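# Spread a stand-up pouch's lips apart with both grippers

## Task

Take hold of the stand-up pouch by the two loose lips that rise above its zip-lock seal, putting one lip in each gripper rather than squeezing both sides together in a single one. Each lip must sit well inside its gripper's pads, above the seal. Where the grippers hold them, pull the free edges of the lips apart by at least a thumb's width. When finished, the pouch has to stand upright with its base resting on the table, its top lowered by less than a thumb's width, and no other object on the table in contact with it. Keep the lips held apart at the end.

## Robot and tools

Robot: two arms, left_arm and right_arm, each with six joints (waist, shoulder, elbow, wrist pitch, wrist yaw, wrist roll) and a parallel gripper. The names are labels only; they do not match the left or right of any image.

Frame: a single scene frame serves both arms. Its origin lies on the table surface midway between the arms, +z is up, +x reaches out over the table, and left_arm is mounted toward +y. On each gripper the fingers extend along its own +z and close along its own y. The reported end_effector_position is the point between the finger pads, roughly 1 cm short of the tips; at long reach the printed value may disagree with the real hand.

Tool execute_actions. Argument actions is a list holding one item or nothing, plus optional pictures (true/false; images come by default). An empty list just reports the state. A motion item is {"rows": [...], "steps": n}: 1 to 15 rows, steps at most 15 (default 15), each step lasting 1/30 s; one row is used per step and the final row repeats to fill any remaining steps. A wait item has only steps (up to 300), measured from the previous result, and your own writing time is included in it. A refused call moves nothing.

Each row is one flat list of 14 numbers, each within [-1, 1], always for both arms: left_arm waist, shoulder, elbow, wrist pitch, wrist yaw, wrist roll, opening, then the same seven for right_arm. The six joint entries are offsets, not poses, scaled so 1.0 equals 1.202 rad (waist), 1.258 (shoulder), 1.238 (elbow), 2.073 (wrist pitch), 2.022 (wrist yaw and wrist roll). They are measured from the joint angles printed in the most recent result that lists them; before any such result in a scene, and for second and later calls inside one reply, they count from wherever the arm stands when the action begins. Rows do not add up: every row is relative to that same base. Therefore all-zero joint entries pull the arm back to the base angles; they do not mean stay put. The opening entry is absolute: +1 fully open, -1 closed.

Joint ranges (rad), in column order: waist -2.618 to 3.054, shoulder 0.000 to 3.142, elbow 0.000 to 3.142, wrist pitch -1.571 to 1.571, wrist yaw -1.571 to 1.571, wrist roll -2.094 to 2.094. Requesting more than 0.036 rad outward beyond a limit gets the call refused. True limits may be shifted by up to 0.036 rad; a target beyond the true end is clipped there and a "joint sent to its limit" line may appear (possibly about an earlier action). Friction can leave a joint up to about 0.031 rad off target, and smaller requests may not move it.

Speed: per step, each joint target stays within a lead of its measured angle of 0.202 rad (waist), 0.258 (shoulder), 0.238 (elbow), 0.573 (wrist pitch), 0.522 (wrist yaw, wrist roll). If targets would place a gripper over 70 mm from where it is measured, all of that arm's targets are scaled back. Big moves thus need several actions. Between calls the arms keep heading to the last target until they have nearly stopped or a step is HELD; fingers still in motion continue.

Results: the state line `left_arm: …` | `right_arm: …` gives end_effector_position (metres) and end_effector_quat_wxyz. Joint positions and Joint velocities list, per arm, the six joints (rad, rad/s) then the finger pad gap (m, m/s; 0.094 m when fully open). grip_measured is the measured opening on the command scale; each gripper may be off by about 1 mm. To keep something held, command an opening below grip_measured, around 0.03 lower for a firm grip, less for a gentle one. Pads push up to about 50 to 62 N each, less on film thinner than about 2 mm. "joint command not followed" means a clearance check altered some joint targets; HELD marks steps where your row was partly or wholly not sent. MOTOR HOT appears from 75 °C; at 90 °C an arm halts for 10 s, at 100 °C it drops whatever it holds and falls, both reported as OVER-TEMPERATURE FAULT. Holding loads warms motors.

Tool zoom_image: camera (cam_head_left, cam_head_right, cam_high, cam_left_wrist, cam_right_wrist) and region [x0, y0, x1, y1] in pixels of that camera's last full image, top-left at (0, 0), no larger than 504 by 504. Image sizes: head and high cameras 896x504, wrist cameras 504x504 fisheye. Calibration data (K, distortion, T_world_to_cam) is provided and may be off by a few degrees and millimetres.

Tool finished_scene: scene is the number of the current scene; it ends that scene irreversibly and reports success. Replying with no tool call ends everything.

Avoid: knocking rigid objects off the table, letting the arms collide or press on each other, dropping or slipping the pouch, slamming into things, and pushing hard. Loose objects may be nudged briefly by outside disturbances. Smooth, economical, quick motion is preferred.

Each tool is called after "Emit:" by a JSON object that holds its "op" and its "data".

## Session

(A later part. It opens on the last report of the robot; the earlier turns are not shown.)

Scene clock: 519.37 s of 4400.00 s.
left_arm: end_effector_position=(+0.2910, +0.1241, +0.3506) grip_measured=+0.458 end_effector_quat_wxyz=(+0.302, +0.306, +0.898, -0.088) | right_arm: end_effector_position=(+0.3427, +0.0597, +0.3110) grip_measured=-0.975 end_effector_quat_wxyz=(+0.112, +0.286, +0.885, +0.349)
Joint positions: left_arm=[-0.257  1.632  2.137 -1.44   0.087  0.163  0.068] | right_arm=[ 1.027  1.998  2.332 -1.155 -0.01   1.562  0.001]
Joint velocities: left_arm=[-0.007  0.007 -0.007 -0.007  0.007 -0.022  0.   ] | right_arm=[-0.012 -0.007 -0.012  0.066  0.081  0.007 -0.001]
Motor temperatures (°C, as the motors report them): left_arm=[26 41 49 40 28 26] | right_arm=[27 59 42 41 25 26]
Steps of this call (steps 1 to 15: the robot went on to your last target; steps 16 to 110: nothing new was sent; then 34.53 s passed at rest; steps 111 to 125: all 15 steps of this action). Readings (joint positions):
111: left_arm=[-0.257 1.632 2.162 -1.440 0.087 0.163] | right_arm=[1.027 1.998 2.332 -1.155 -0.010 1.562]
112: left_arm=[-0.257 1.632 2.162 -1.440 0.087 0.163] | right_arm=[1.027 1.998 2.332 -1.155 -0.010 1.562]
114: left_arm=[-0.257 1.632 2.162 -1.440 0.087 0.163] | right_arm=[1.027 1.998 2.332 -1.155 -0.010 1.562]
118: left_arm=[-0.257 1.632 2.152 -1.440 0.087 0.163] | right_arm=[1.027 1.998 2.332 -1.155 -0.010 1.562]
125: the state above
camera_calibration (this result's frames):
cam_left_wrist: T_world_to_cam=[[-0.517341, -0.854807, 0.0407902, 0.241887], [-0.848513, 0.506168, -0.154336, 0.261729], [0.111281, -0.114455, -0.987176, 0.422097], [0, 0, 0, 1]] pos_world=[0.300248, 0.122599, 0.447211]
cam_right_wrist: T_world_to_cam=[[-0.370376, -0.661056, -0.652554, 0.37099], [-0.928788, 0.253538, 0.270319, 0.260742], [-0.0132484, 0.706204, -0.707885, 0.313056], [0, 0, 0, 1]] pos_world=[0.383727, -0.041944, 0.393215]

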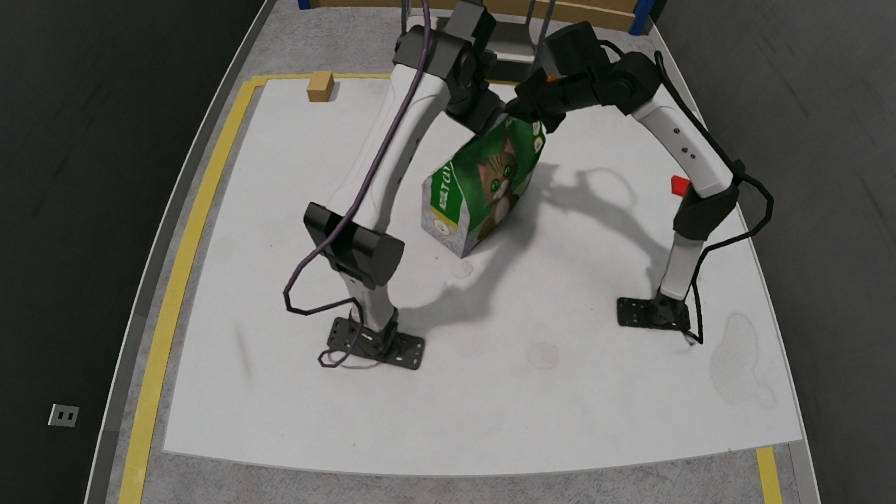

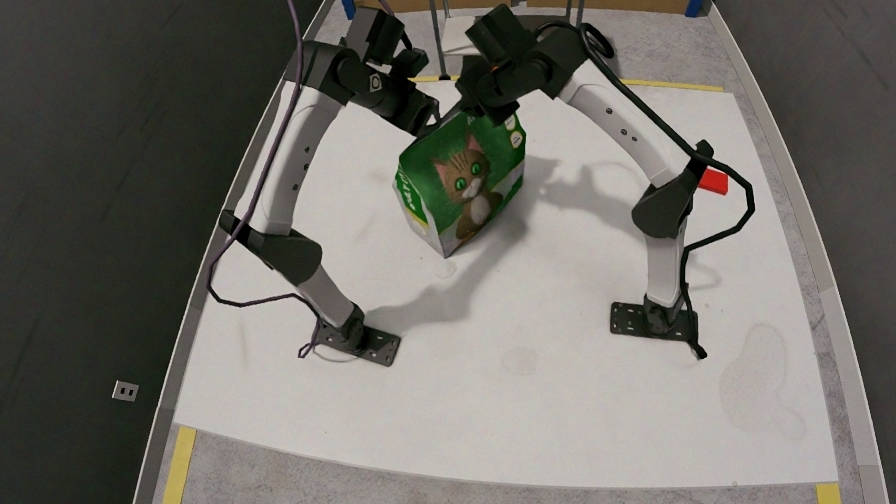

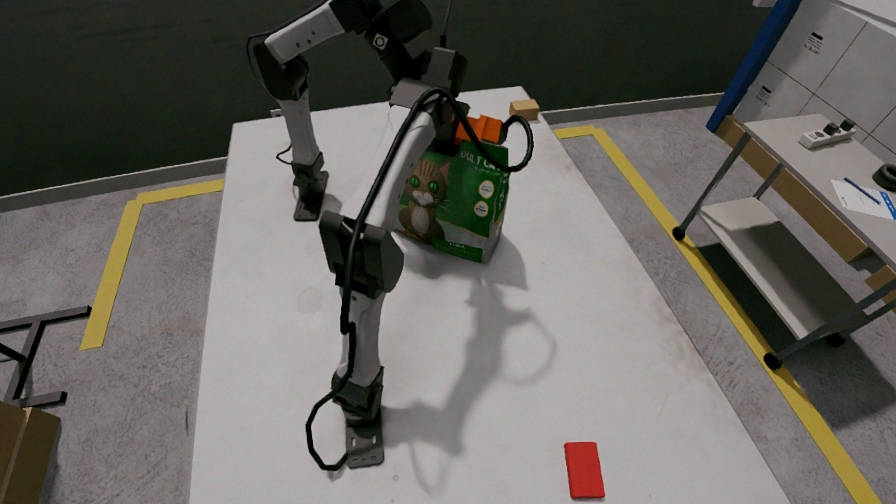

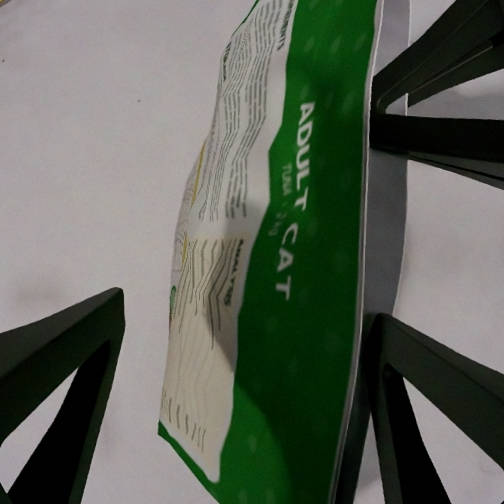

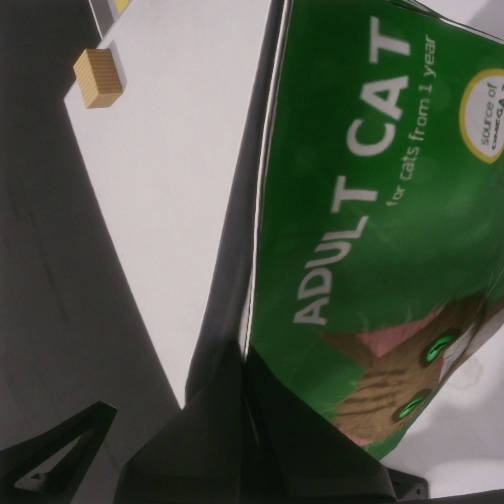

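Emit:
{"op": "execute_actions", "data": {"actions": [{"rows": [[0,0,-0.01,0,-0.008,0,0.46, 0,0,0,0,0,0,-1],[0,0,-0.02,0,-0.008,0,0.46, 0,0,0,0,0,0,-1],[0,0,-0.028,0,-0.008,0,0.46, 0,0,0,0,0,0,-1],[0,0,-0.034,0,-0.008,0,0.46, 0,0,0,0,0,0,-1]], "steps": 15}]}}

Scene clock: 524.37 s of 4400.00 s.
left_arm: end_effector_position=(+0.2916, +0.1257, +0.3438) grip_measured=+0.458 end_effector_quat_wxyz=(+0.294, +0.305, +0.902, -0.082) | right_arm: end_effector_position=(+0.3427, +0.0597, +0.3110) grip_measured=-0.975 end_effector_quat_wxyz=(+0.112, +0.286, +0.885, +0.349)
Joint positions: left_arm=[-0.257  1.632  2.116 -1.438  0.077  0.163  0.068] | right_arm=[ 1.027  1.998  2.332 -1.155 -0.01   1.562  0.001]
Joint velocities: left_arm=[-0.002  0.002 -0.012  0.022 -0.007  0.007 -0.   ] | right_arm=[-0.007  0.007 -0.002 -0.007  0.037 -0.051  0.   ]
Motor temperatures (°C, as the motors report them): left_arm=[26 41 49 40 28 26] | right_arm=[27 59 42 41 25 26]
Steps of this call (steps 1 to 15: the robot went on to your last target; steps 16 to 110: nothing new was sent; then 0.83 s passed at rest; steps 111 to 125: all 15 steps of this action). Readings (joint positions):
111: left_arm=[-0.257 1.632 2.137 -1.440 0.086 0.163] | right_arm=[1.027 1.998 2.332 -1.155 -0.010 1.562]
112: left_arm=[-0.257 1.632 2.137 -1.440 0.084 0.163] | right_arm=[1.027 1.998 2.332 -1.155 -0.010 1.562]
114: left_arm=[-0.257 1.632 2.130 -1.439 0.082 0.163] | right_arm=[1.027 1.998 2.332 -1.155 -0.010 1.562]
118: left_arm=[-0.257 1.632 2.116 -1.439 0.079 0.163] | right_arm=[1.027 1.998 2.332 -1.155 -0.010 1.562]
125: the state above
camera_calibration (this result's frames):
cam_left_wrist: T_world_to_cam=[[-0.511859, -0.858388, 0.0342093, 0.244958], [-0.85339, 0.5035, -0.134956, 0.255494], [0.0986205, -0.0982725, -0.990261, 0.418232], [0, 0, 0, 1]] pos_world=[0.302174, 0.122729, 0.440259]
cam_right_wrist: T_world_to_cam=[[-0.370376, -0.661056, -0.652554, 0.37099], [-0.928788, 0.253538, 0.270319, 0.260742], [-0.0132484, 0.706204, -0.707885, 0.313056], [0, 0, 0, 1]] pos_world=[0.383727, -0.041944, 0.393215]

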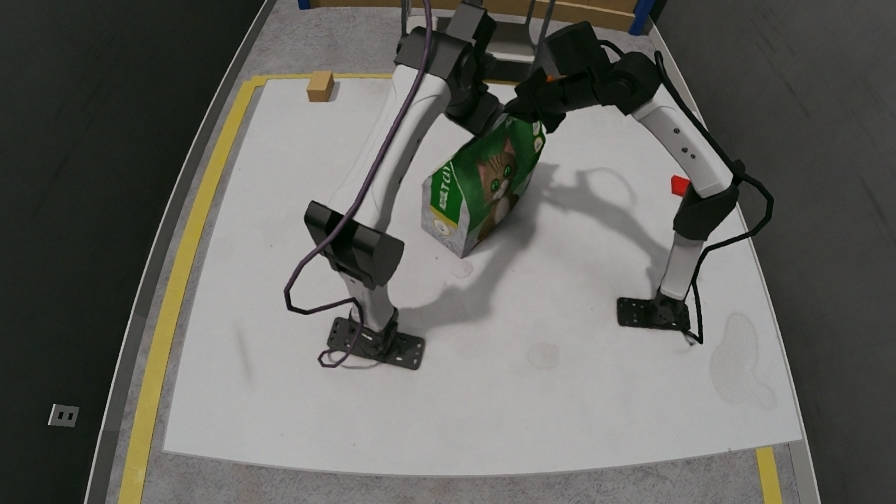

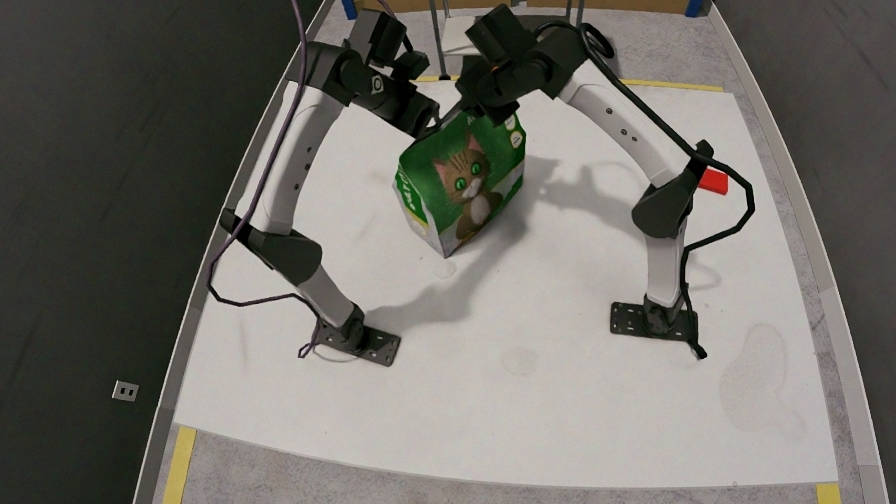

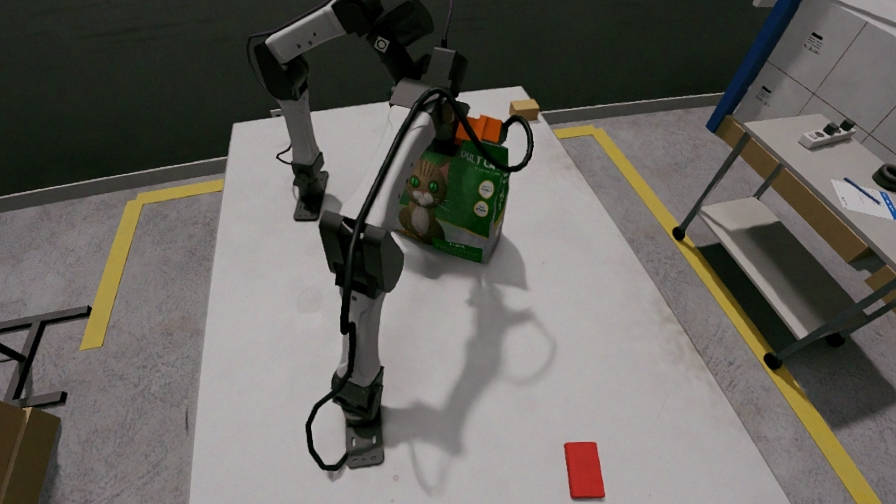

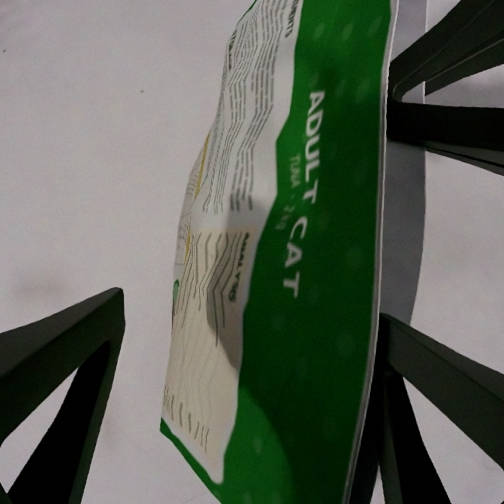

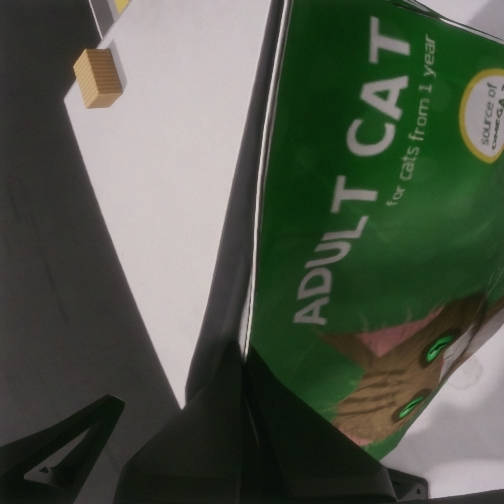

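Emit:
{"op": "zoom_image", "data": {"camera": "cam_left_wrist", "region": [340, 240, 450, 410]}}

Region (340, 240, 450, 410) of cam_left_wrist's 504x504 image, scaled by 2.965, with more detail than that image has; it fills the left 326 columns of this view, and the rest is white.

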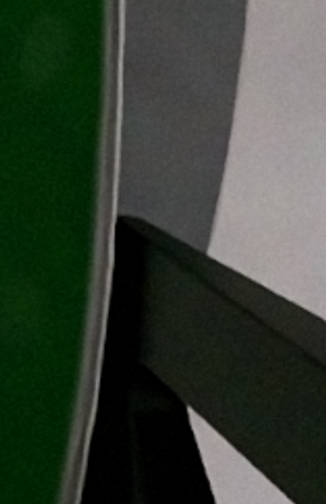

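Emit:
{"op": "execute_actions", "data": {"actions": [{"rows": [[0,0,-0.012,0,-0.004,0,0.46, 0,0,0,0,0,0,-1],[0,0,-0.022,0,-0.004,0,0.46, 0,0,0,0,0,0,-1],[0,0,-0.03,0,-0.004,0,0.46, 0,0,0,0,0,0,-1],[0,0,-0.036,0,-0.004,0,0.46, 0,0,0,0,0,0,-1]], "steps": 15}]}}

Scene clock: 532.13 s of 4400.00 s.
left_arm: end_effector_position=(+0.2926, +0.1255, +0.3387) grip_measured=+0.458 end_effector_quat_wxyz=(+0.289, +0.306, +0.904, -0.081) | right_arm: end_effector_position=(+0.3428, +0.0596, +0.3110) grip_measured=-0.975 end_effector_quat_wxyz=(+0.112, +0.286, +0.885, +0.349)
Joint positions: left_arm=[-0.257  1.632  2.097 -1.43   0.075  0.163  0.068] | right_arm=[ 1.027  1.998  2.332 -1.155 -0.01   1.562  0.001]
Joint velocities: left_arm=[ 0.012 -0.002 -0.012  0.051 -0.037 -0.007  0.001] | right_arm=[ 0.002  0.002  0.007 -0.051 -0.022 -0.007 -0.   ]
Motor temperatures (°C, as the motors report them): left_arm=[26 41 48 40 28 26] | right_arm=[27 59 42 41 25 26]
Steps of this call (steps 1 to 15: the robot went on to your last target; steps 16 to 110: nothing new was sent; then 3.60 s passed at rest; steps 111 to 125: all 15 steps of this action). Readings (joint positions):
111: left_arm=[-0.257 1.632 2.116 -1.438 0.076 0.163] | right_arm=[1.027 1.998 2.332 -1.155 -0.010 1.562]
112: left_arm=[-0.257 1.632 2.116 -1.438 0.076 0.163] | right_arm=[1.027 1.998 2.332 -1.155 -0.010 1.562]
114: left_arm=[-0.257 1.632 2.110 -1.435 0.075 0.163] | right_arm=[1.027 1.998 2.332 -1.155 -0.010 1.562]
118: left_arm=[-0.257 1.632 2.097 -1.430 0.075 0.163] | right_arm=[1.027 1.998 2.332 -1.155 -0.010 1.562]
125: the state above
camera_calibration (this result's frames):
cam_left_wrist: T_world_to_cam=[[-0.510802, -0.859037, 0.0337221, 0.245398], [-0.854995, 0.503519, -0.124306, 0.252593], [0.0898038, -0.0923281, -0.991671, 0.415395], [0, 0, 0, 1]] pos_world=[0.304012, 0.121973, 0.435059]
cam_right_wrist: T_world_to_cam=[[-0.370628, -0.660914, -0.652554, 0.37105], [-0.928691, 0.253892, 0.270319, 0.260862], [-0.012979, 0.706209, -0.707885, 0.313046], [0, 0, 0, 1]] pos_world=[0.383845, -0.0420747, 0.393215]

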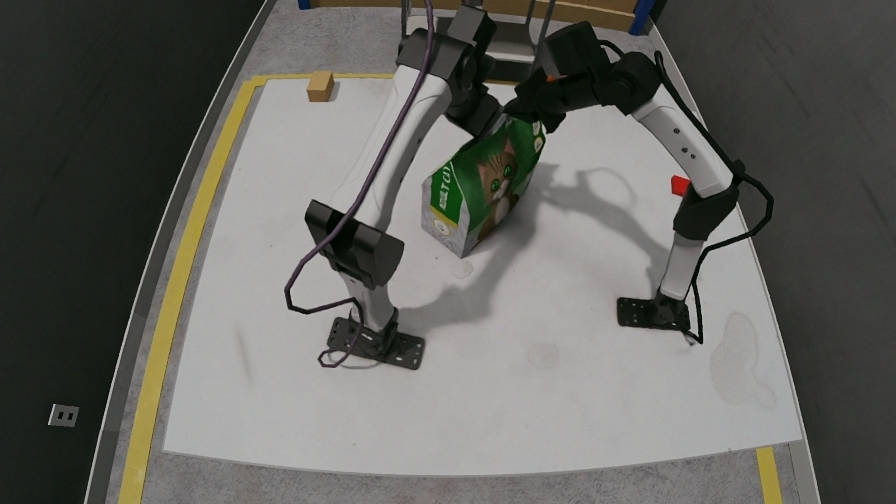

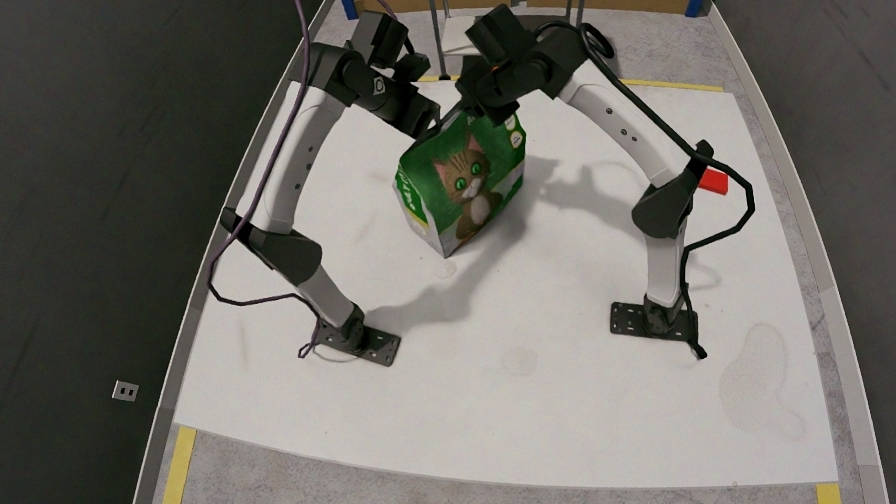

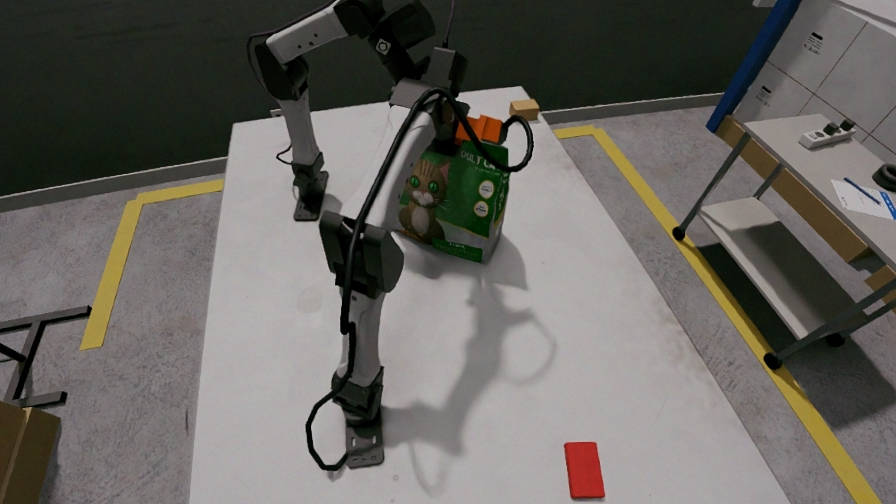

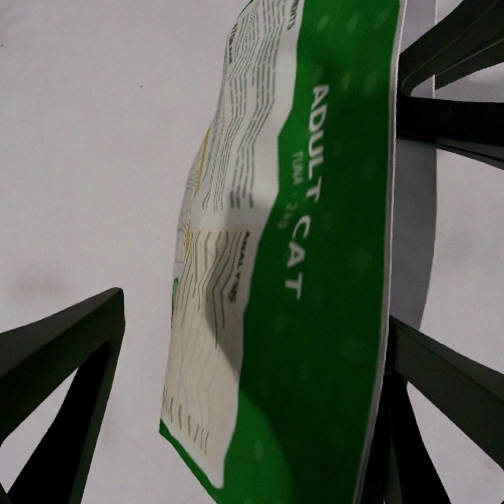

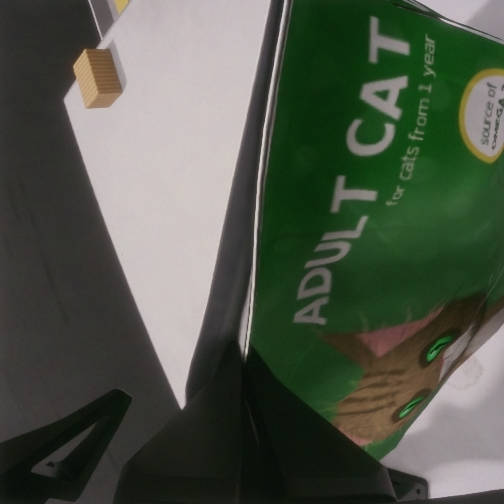

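Emit:
{"op": "execute_actions", "data": {"actions": [{"rows": [[0,0,-0.01,-0.004,-0.004,0,0.42, 0,0,0,0,0,0,-1],[0,0,-0.018,-0.006,-0.004,0,0.38, 0,0,0,0,0,0,-1],[0,0,-0.026,-0.008,-0.004,0,0.34, 0,0,0,0,0,0,-1],[0,0,-0.032,-0.008,-0.004,0,0.30, 0,0,0,0,0,0,-1],[0,0,-0.034,-0.008,-0.004,0,0.27, 0,0,0,0,0,0,-1],[0,0,-0.034,-0.008,-0.004,0,0.25, 0,0,0,0,0,0,-1]], "steps": 15}]}}

Scene clock: 536.83 s of 4400.00 s.
left_arm: end_effector_position=(+0.2932, +0.1248, +0.3362) grip_measured=+0.252 end_effector_quat_wxyz=(+0.287, +0.306, +0.904, -0.081) | right_arm: end_effector_position=(+0.3428, +0.0596, +0.3110) grip_measured=-0.975 end_effector_quat_wxyz=(+0.112, +0.286, +0.885, +0.349)
Joint positions: left_arm=[-0.257  1.632  2.087 -1.423  0.077  0.163  0.059] | right_arm=[ 1.027  1.998  2.332 -1.155 -0.01   1.562  0.001]
Joint velocities: left_arm=[ 0.002  0.012  0.012 -0.037 -0.037 -0.007 -0.   ] | right_arm=[ 0.007  0.012  0.002 -0.11  -0.022  0.007  0.001]
Motor temperatures (°C, as the motors report them): left_arm=[26 41 48 40 28 26] | right_arm=[27 59 42 41 25 26]
Steps of this call (steps 1 to 15: the robot went on to your last target; steps 16 to 110: nothing new was sent; then 0.53 s passed at rest; steps 111 to 125: all 15 steps of this action). Readings (joint positions):
111: left_arm=[-0.257 1.632 2.097 -1.430 0.075 0.163] | right_arm=[1.027 1.998 2.332 -1.155 -0.010 1.562]
112: left_arm=[-0.257 1.632 2.097 -1.429 0.075 0.163] | right_arm=[1.027 1.998 2.332 -1.155 -0.010 1.562]
114: left_arm=[-0.257 1.632 2.095 -1.428 0.075 0.163] | right_arm=[1.027 1.998 2.332 -1.155 -0.010 1.562]
118: left_arm=[-0.257 1.632 2.087 -1.423 0.077 0.163] | right_arm=[1.027 1.998 2.332 -1.155 -0.010 1.562]
125: the state above
camera_calibration (this result's frames):
cam_left_wrist: T_world_to_cam=[[-0.51159, -0.858494, 0.0355575, 0.244765], [-0.854953, 0.504483, -0.120632, 0.251816], [0.085624, -0.0921143, -0.99206, 0.414126], [0, 0, 0, 1]] pos_world=[0.305051, 0.121239, 0.432511]
cam_right_wrist: T_world_to_cam=[[-0.370628, -0.660914, -0.652554, 0.37105], [-0.928691, 0.253892, 0.270319, 0.260862], [-0.012979, 0.706209, -0.707885, 0.313046], [0, 0, 0, 1]] pos_world=[0.383845, -0.0420747, 0.393215]

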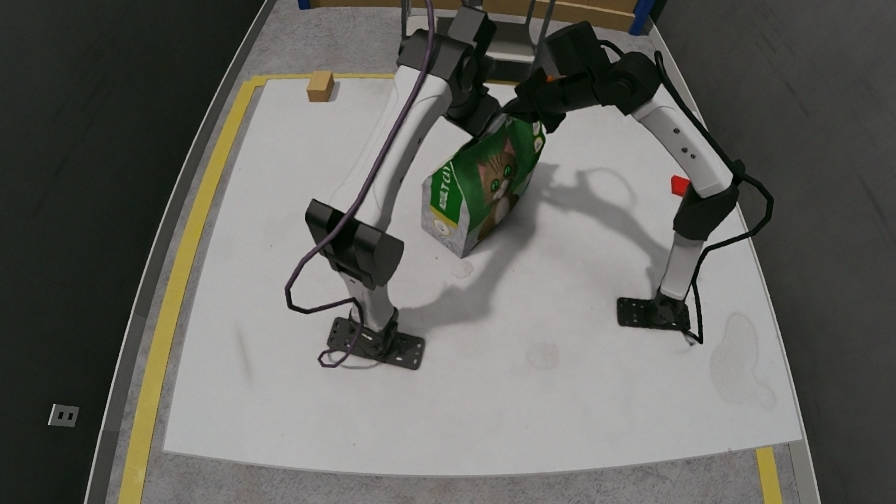

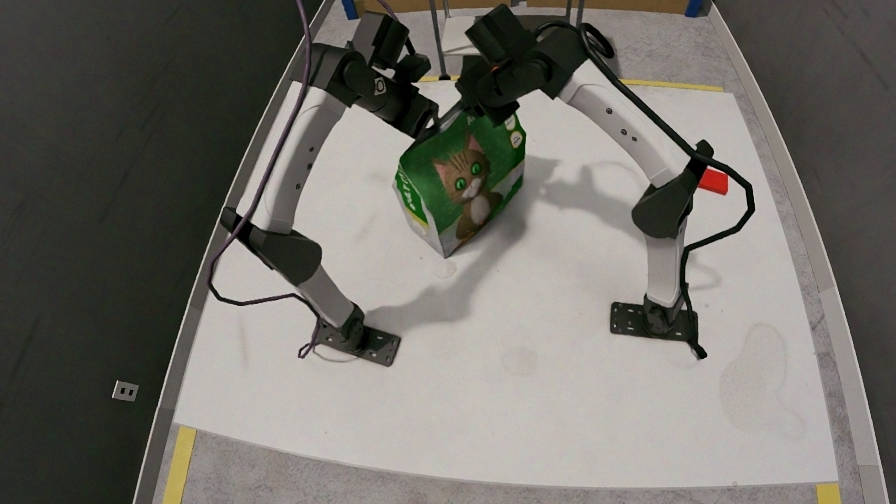

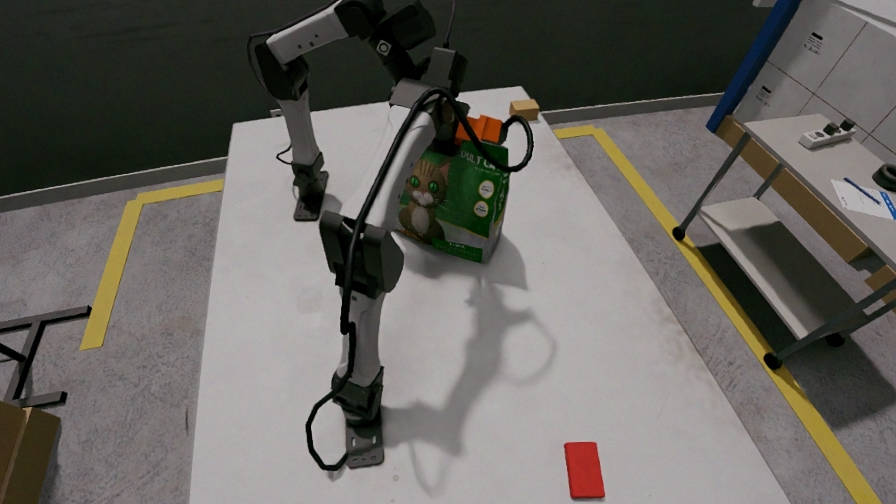

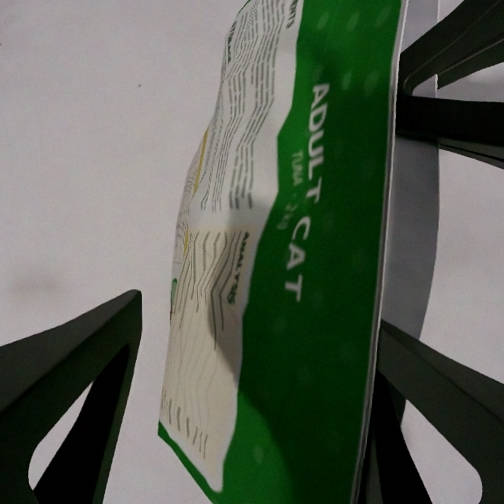

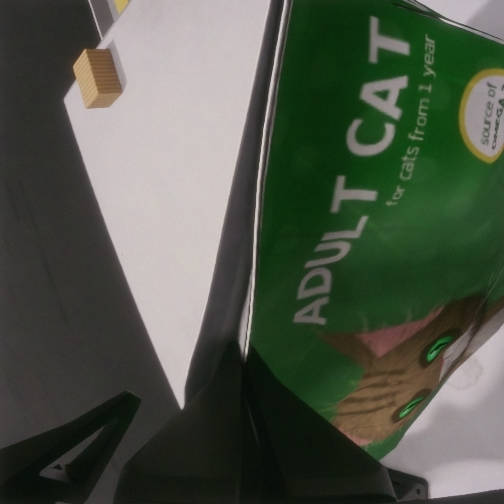

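Emit:
{"op": "execute_actions", "data": {"actions": [{"rows": [[0,0,-0.008,-0.008,-0.004,0,0.20, 0,0,0,0,0,0,-1],[0,0,-0.014,-0.012,-0.004,0,0.15, 0,0,0,0,0,0,-1],[0,0,-0.02,-0.016,-0.004,0,0.10, 0,0,0,0,0,0,-1],[0,0,-0.026,-0.016,-0.004,0,0.05, 0,0,0,0,0,0,-1],[0,0,-0.032,-0.016,-0.004,0,0.0, 0,0,0,0,0,0,-1],[0,0,-0.036,-0.016,-0.004,0,-0.05, 0,0,0,0,0,0,-1],[0,0,-0.036,-0.016,-0.004,0,-0.1, 0,0,0,0,0,0,-1]], "steps": 15}]}}

Scene clock: 540.73 s of 4400.00 s.
left_arm: end_effector_position=(+0.2920, +0.1224, +0.3347) grip_measured=-0.098 end_effector_quat_wxyz=(+0.285, +0.308, +0.903, -0.088) | right_arm: end_effector_position=(+0.3427, +0.0597, +0.3110) grip_measured=-0.975 end_effector_quat_wxyz=(+0.112, +0.286, +0.885, +0.349)
Joint positions: left_arm=[-0.257  1.63   2.077 -1.418  0.093  0.163  0.042] | right_arm=[ 1.027  1.998  2.332 -1.155 -0.01   1.562  0.001]
Joint velocities: left_arm=[-0.017  0.012  0.002 -0.022 -0.007 -0.066  0.   ] | right_arm=[-0.012  0.002 -0.002 -0.11   0.022 -0.066  0.   ]
Motor temperatures (°C, as the motors report them): left_arm=[26 41 48 40 28 26] | right_arm=[27 59 42 41 25 26]
Steps of this call (steps 1 to 15: the robot went on to your last target; steps 16 to 102: nothing new was sent; steps 103 to 117: all 15 steps of this action). Readings (joint positions):
103: left_arm=[-0.257 1.632 2.087 -1.423 0.078 0.163] | right_arm=[1.027 1.998 2.332 -1.155 -0.010 1.562]
104: left_arm=[-0.257 1.632 2.087 -1.422 0.078 0.163] | right_arm=[1.027 1.998 2.332 -1.155 -0.010 1.562]
106: left_arm=[-0.257 1.632 2.087 -1.422 0.078 0.163] | right_arm=[1.027 1.998 2.332 -1.155 -0.010 1.562]
110: left_arm=[-0.257 1.632 2.080 -1.420 0.091 0.163] | right_arm=[1.027 1.998 2.332 -1.155 -0.010 1.562]
117: the state above
camera_calibration (this result's frames):
cam_left_wrist: T_world_to_cam=[[-0.518829, -0.853496, 0.0485831, 0.239296], [-0.851405, 0.510769, -0.119271, 0.249574], [0.0769829, -0.103245, -0.991672, 0.416198], [0, 0, 0, 1]] pos_world=[0.304602, 0.119735, 0.430873]
cam_right_wrist: T_world_to_cam=[[-0.370376, -0.661056, -0.652554, 0.37099], [-0.928788, 0.253538, 0.270319, 0.260742], [-0.0132484, 0.706204, -0.707885, 0.313056], [0, 0, 0, 1]] pos_world=[0.383727, -0.041944, 0.393215]

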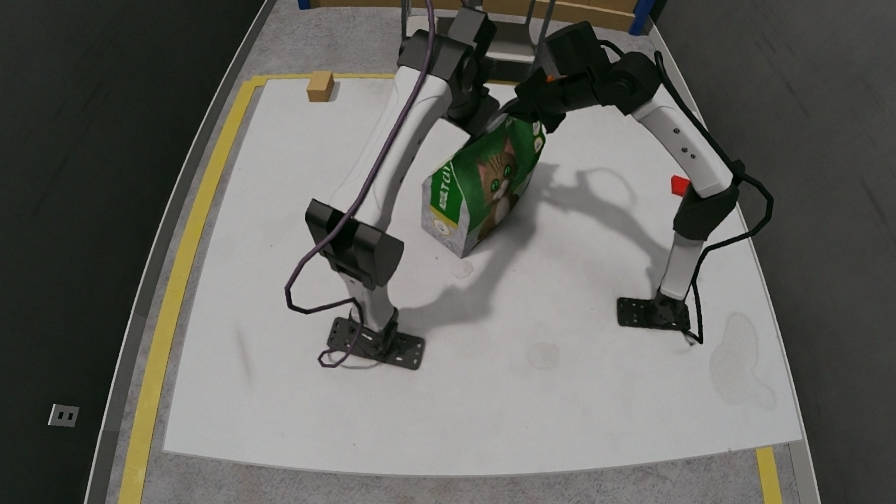

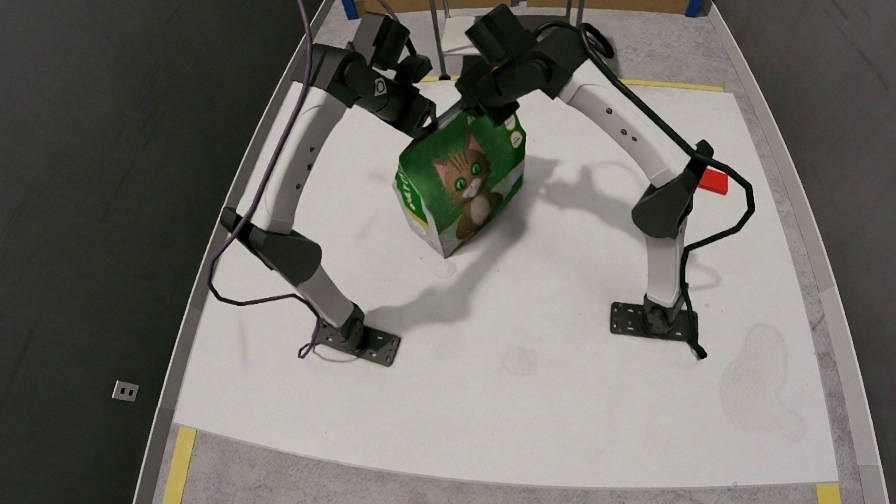

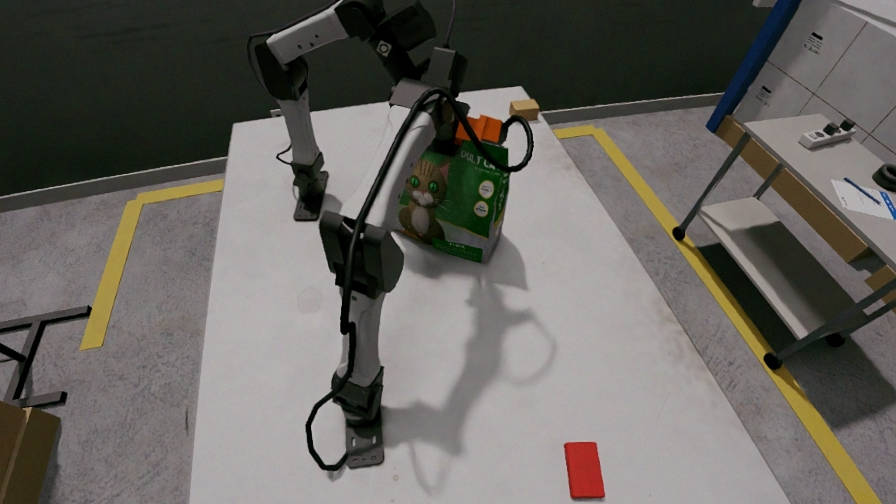

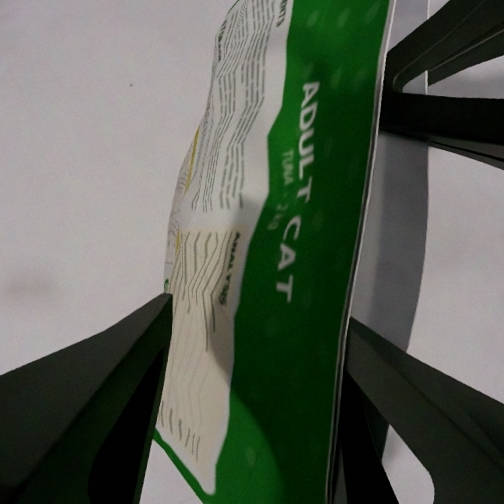

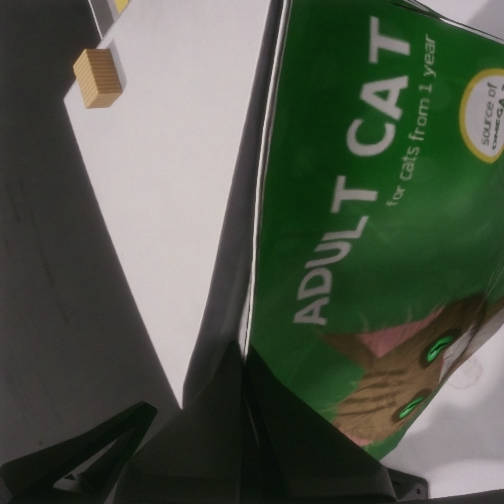

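Emit:
{"op": "execute_actions", "data": {"actions": [{"rows": [[0,0,-0.012,-0.01,-0.008,0,-0.14, 0,0,0,0,0,0,-1],[0,0,-0.02,-0.016,-0.01,0,-0.18, 0,0,0,0,0,0,-1],[0,0,-0.028,-0.02,-0.012,0,-0.22, 0,0,0,0,0,0,-1],[0,0,-0.036,-0.024,-0.012,0,-0.26, 0,0,0,0,0,0,-1],[0,0,-0.044,-0.026,-0.012,0,-0.30, 0,0,0,0,0,0,-1],[0,0,-0.05,-0.026,-0.012,0,-0.34, 0,0,0,0,0,0,-1],[0,0,-0.054,-0.026,-0.012,0,-0.38, 0,0,0,0,0,0,-1],[0,0,-0.054,-0.026,-0.012,0,-0.40, 0,0,0,0,0,0,-1]], "steps": 15}]}}

Scene clock: 563.70 s of 4400.00 s.
left_arm: end_effector_position=(+0.2894, +0.1207, +0.3284) grip_measured=-0.398 end_effector_quat_wxyz=(+0.276, +0.311, +0.905, -0.095) | right_arm: end_effector_position=(+0.3426, +0.0598, +0.3110) grip_measured=-0.975 end_effector_quat_wxyz=(+0.112, +0.286, +0.885, +0.349)
Joint positions: left_arm=[-0.257  1.624  2.049 -1.412  0.109  0.163  0.028] | right_arm=[ 1.027  1.998  2.332 -1.155 -0.01   1.562  0.001]
Joint velocities: left_arm=[-0.012 -0.002 -0.007 -0.125  0.037 -0.037 -0.   ] | right_arm=[-0.002 -0.012 -0.007  0.051  0.007  0.007 -0.   ]
Motor temperatures (°C, as the motors report them): left_arm=[26 41 46 38 28 26] | right_arm=[27 59 42 41 25 26]
Steps of this call (steps 1 to 15: the robot went on to your last target; steps 16 to 110: nothing new was sent; then 18.80 s passed at rest; steps 111 to 125: all 15 steps of this action). Readings (joint positions):
111: left_arm=[-0.257 1.630 2.077 -1.417 0.094 0.163] | right_arm=[1.027 1.998 2.332 -1.155 -0.010 1.562]
112: left_arm=[-0.257 1.630 2.077 -1.417 0.097 0.163] | right_arm=[1.027 1.998 2.332 -1.155 -0.010 1.562]
114: left_arm=[-0.257 1.630 2.075 -1.418 0.100 0.163] | right_arm=[1.027 1.998 2.332 -1.155 -0.010 1.562]
118: left_arm=[-0.257 1.624 2.053 -1.413 0.106 0.163] | right_arm=[1.027 1.998 2.332 -1.155 -0.010 1.562]
125: the state above
camera_calibration (this result's frames):
cam_left_wrist: T_world_to_cam=[[-0.52528, -0.848579, 0.0631938, 0.23322], [-0.849113, 0.517862, -0.104051, 0.240919], [0.0555698, -0.108315, -0.992562, 0.417103], [0, 0, 0, 1]] pos_world=[0.303894, 0.118321, 0.424331]
cam_right_wrist: T_world_to_cam=[[-0.37035, -0.661044, -0.652581, 0.370995], [-0.928793, 0.253251, 0.270569, 0.260624], [-0.0135908, 0.706318, -0.707764, 0.313101], [0, 0, 0, 1]] pos_world=[0.383719, -0.0419083, 0.39319]

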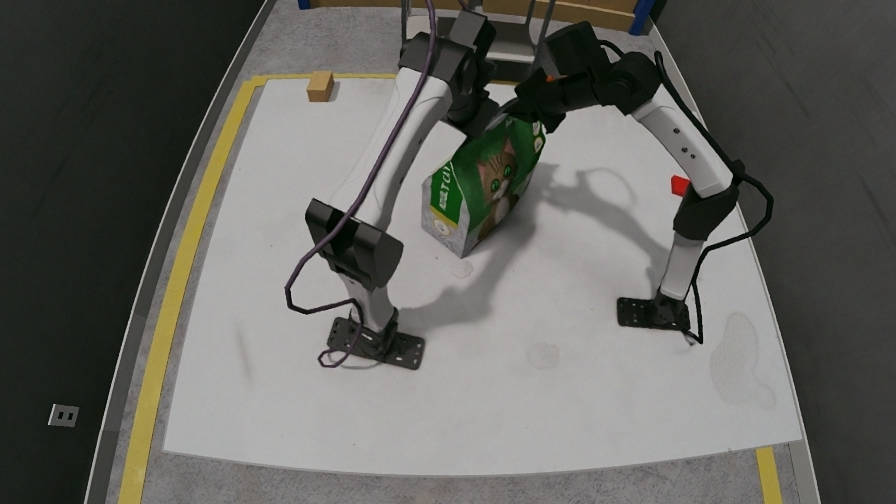

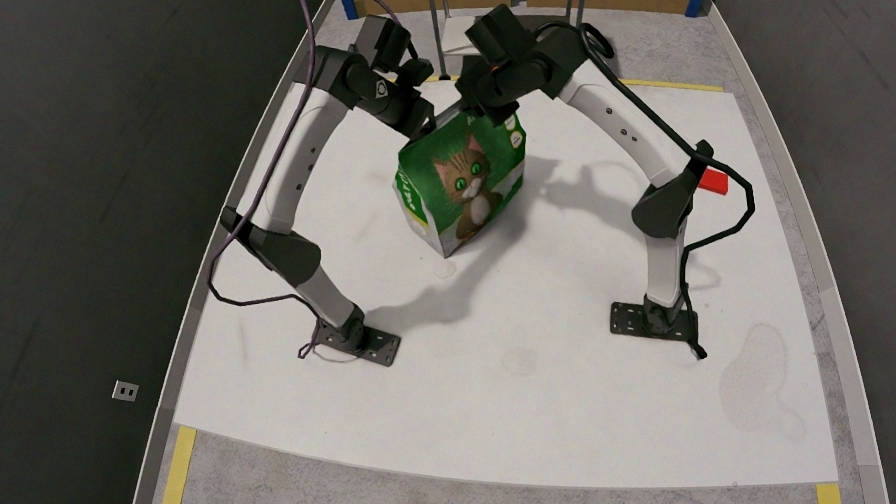

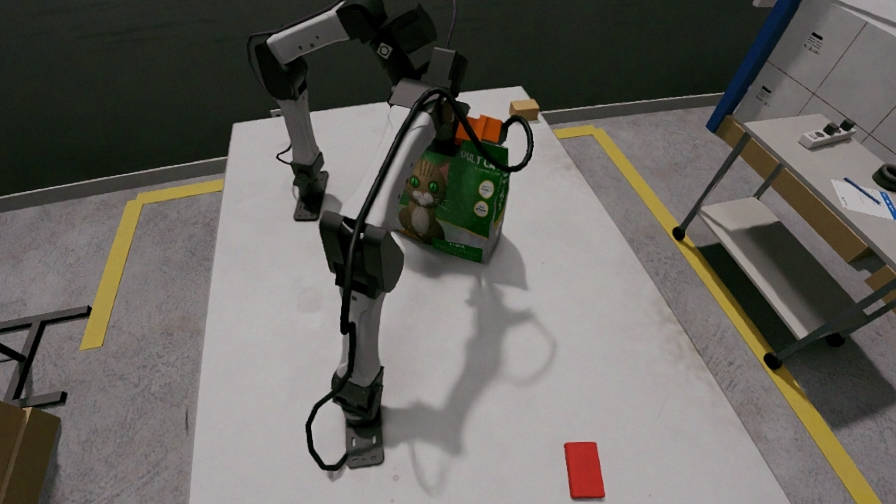

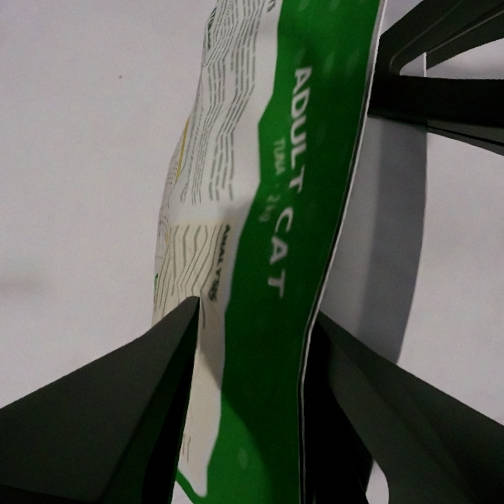

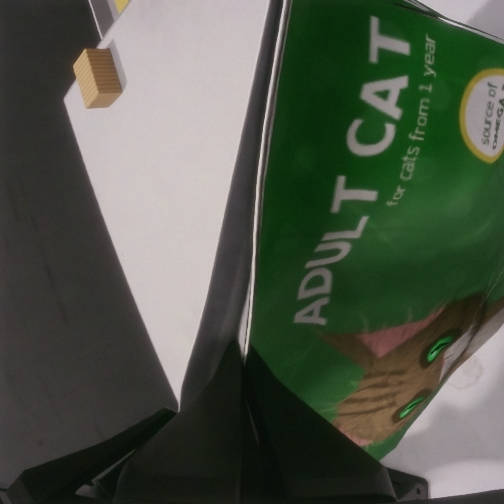

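Emit:
{"op": "execute_actions", "data": {"actions": [{"rows": [[0,0,-0.014,-0.012,-0.008,0,-0.43, 0,0,0,0,0,0,-1],[0,0,-0.024,-0.018,-0.012,0,-0.46, 0,0,0,0,0,0,-1],[0,0,-0.032,-0.022,-0.015,0,-0.50, 0,0,0,0,0,0,-1],[0,0,-0.04,-0.026,-0.015,0,-0.54, 0,0,0,0,0,0,-1],[0,0,-0.046,-0.026,-0.015,0,-0.58, 0,0,0,0,0,0,-1],[0,0,-0.05,-0.026,-0.015,0,-0.62, 0,0,0,0,0,0,-1],[0,0,-0.05,-0.026,-0.015,0,-0.66, 0,0,0,0,0,0,-1],[0,0,-0.05,-0.026,-0.015,0,-0.70, 0,0,0,0,0,0,-1]], "steps": 15}]}}

Scene clock: 588.27 s of 4400.00 s.
left_arm: end_effector_position=(+0.2859, +0.1161, +0.3276) grip_measured=-0.697 end_effector_quat_wxyz=(+0.275, +0.315, +0.902, -0.109) | right_arm: end_effector_position=(+0.3426, +0.0598, +0.3110) grip_measured=-0.975 end_effector_quat_wxyz=(+0.112, +0.286, +0.885, +0.349)
Joint positions: left_arm=[-0.259  1.614  2.029 -1.4    0.139  0.163  0.014] | right_arm=[ 1.027  1.998  2.332 -1.155 -0.01   1.562  0.001]
Joint velocities: left_arm=[-0.002 -0.002 -0.002 -0.022  0.037  0.022  0.   ] | right_arm=[-0.002  0.027  0.002 -0.037 -0.022 -0.051 -0.   ]
Motor temperatures (°C, as the motors report them): left_arm=[25 41 45 37 29 26] | right_arm=[27 59 42 41 25 26]
Steps of this call (steps 1 to 15: the robot went on to your last target; steps 16 to 110: nothing new was sent; then 20.40 s passed at rest; steps 111 to 125: all 15 steps of this action). Readings (joint positions):
111: left_arm=[-0.257 1.623 2.049 -1.411 0.112 0.163] | right_arm=[1.027 1.998 2.332 -1.155 -0.010 1.562]
112: left_arm=[-0.257 1.623 2.049 -1.411 0.114 0.163] | right_arm=[1.027 1.998 2.332 -1.155 -0.010 1.562]
114: left_arm=[-0.257 1.622 2.044 -1.410 0.119 0.163] | right_arm=[1.027 1.998 2.332 -1.155 -0.010 1.562]
118: left_arm=[-0.257 1.615 2.031 -1.401 0.135 0.163] | right_arm=[1.027 1.998 2.332 -1.155 -0.010 1.562]
125: the state above
camera_calibration (this result's frames):
cam_left_wrist: T_world_to_cam=[[-0.539778, -0.837245, 0.0875223, 0.222443], [-0.840601, 0.530521, -0.109256, 0.238096], [0.0450418, -0.132546, -0.990153, 0.421007], [0, 0, 0, 1]] pos_world=[0.301251, 0.115727, 0.423406]
cam_right_wrist: T_world_to_cam=[[-0.37035, -0.661044, -0.652581, 0.370995], [-0.928793, 0.253251, 0.270569, 0.260624], [-0.0135908, 0.706318, -0.707764, 0.313101], [0, 0, 0, 1]] pos_world=[0.383719, -0.0419083, 0.39319]

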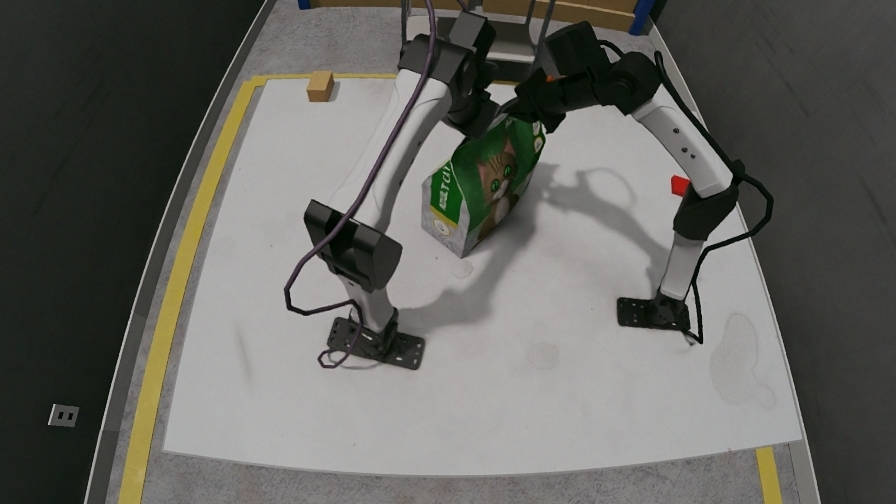

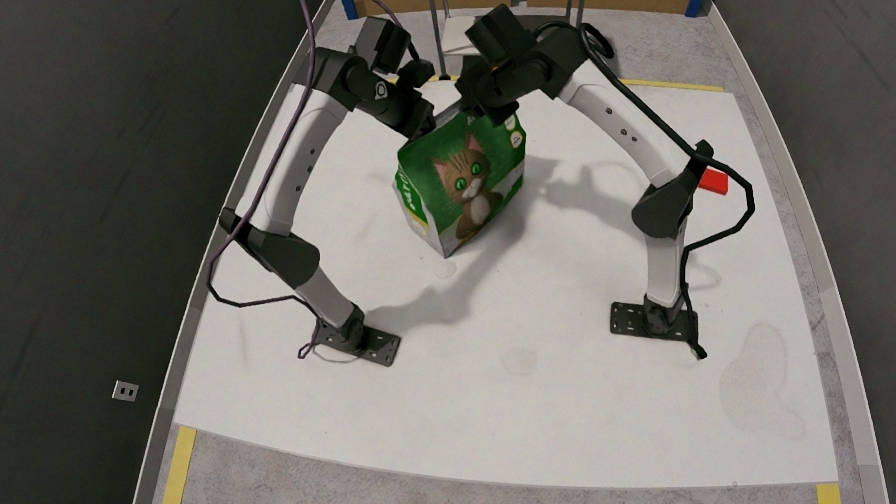

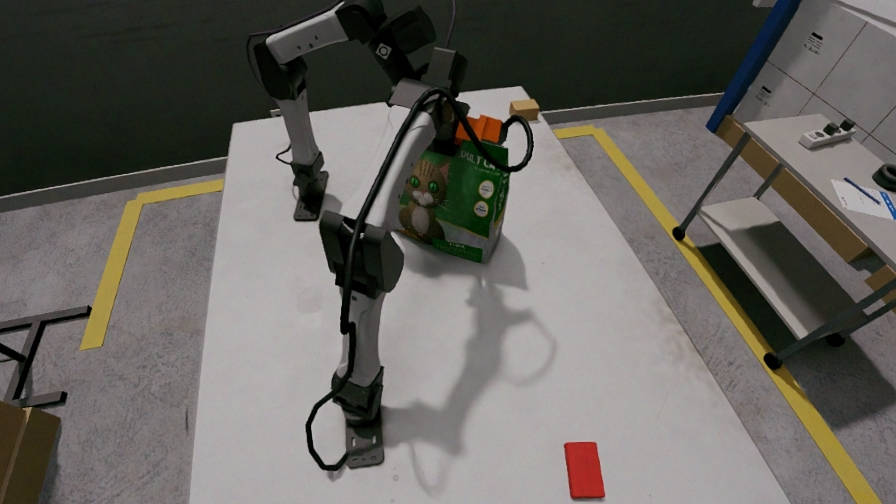

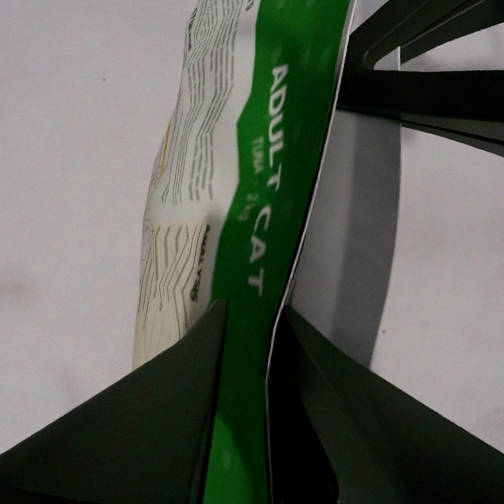

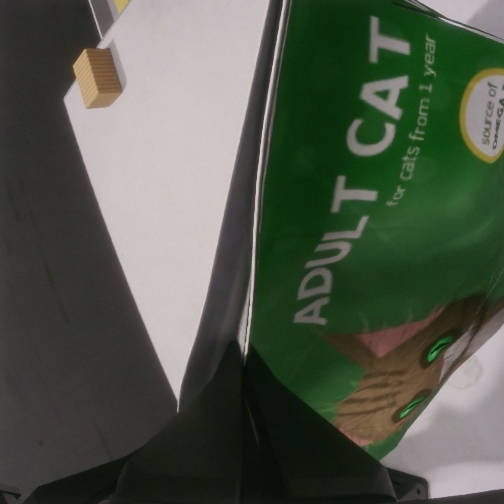

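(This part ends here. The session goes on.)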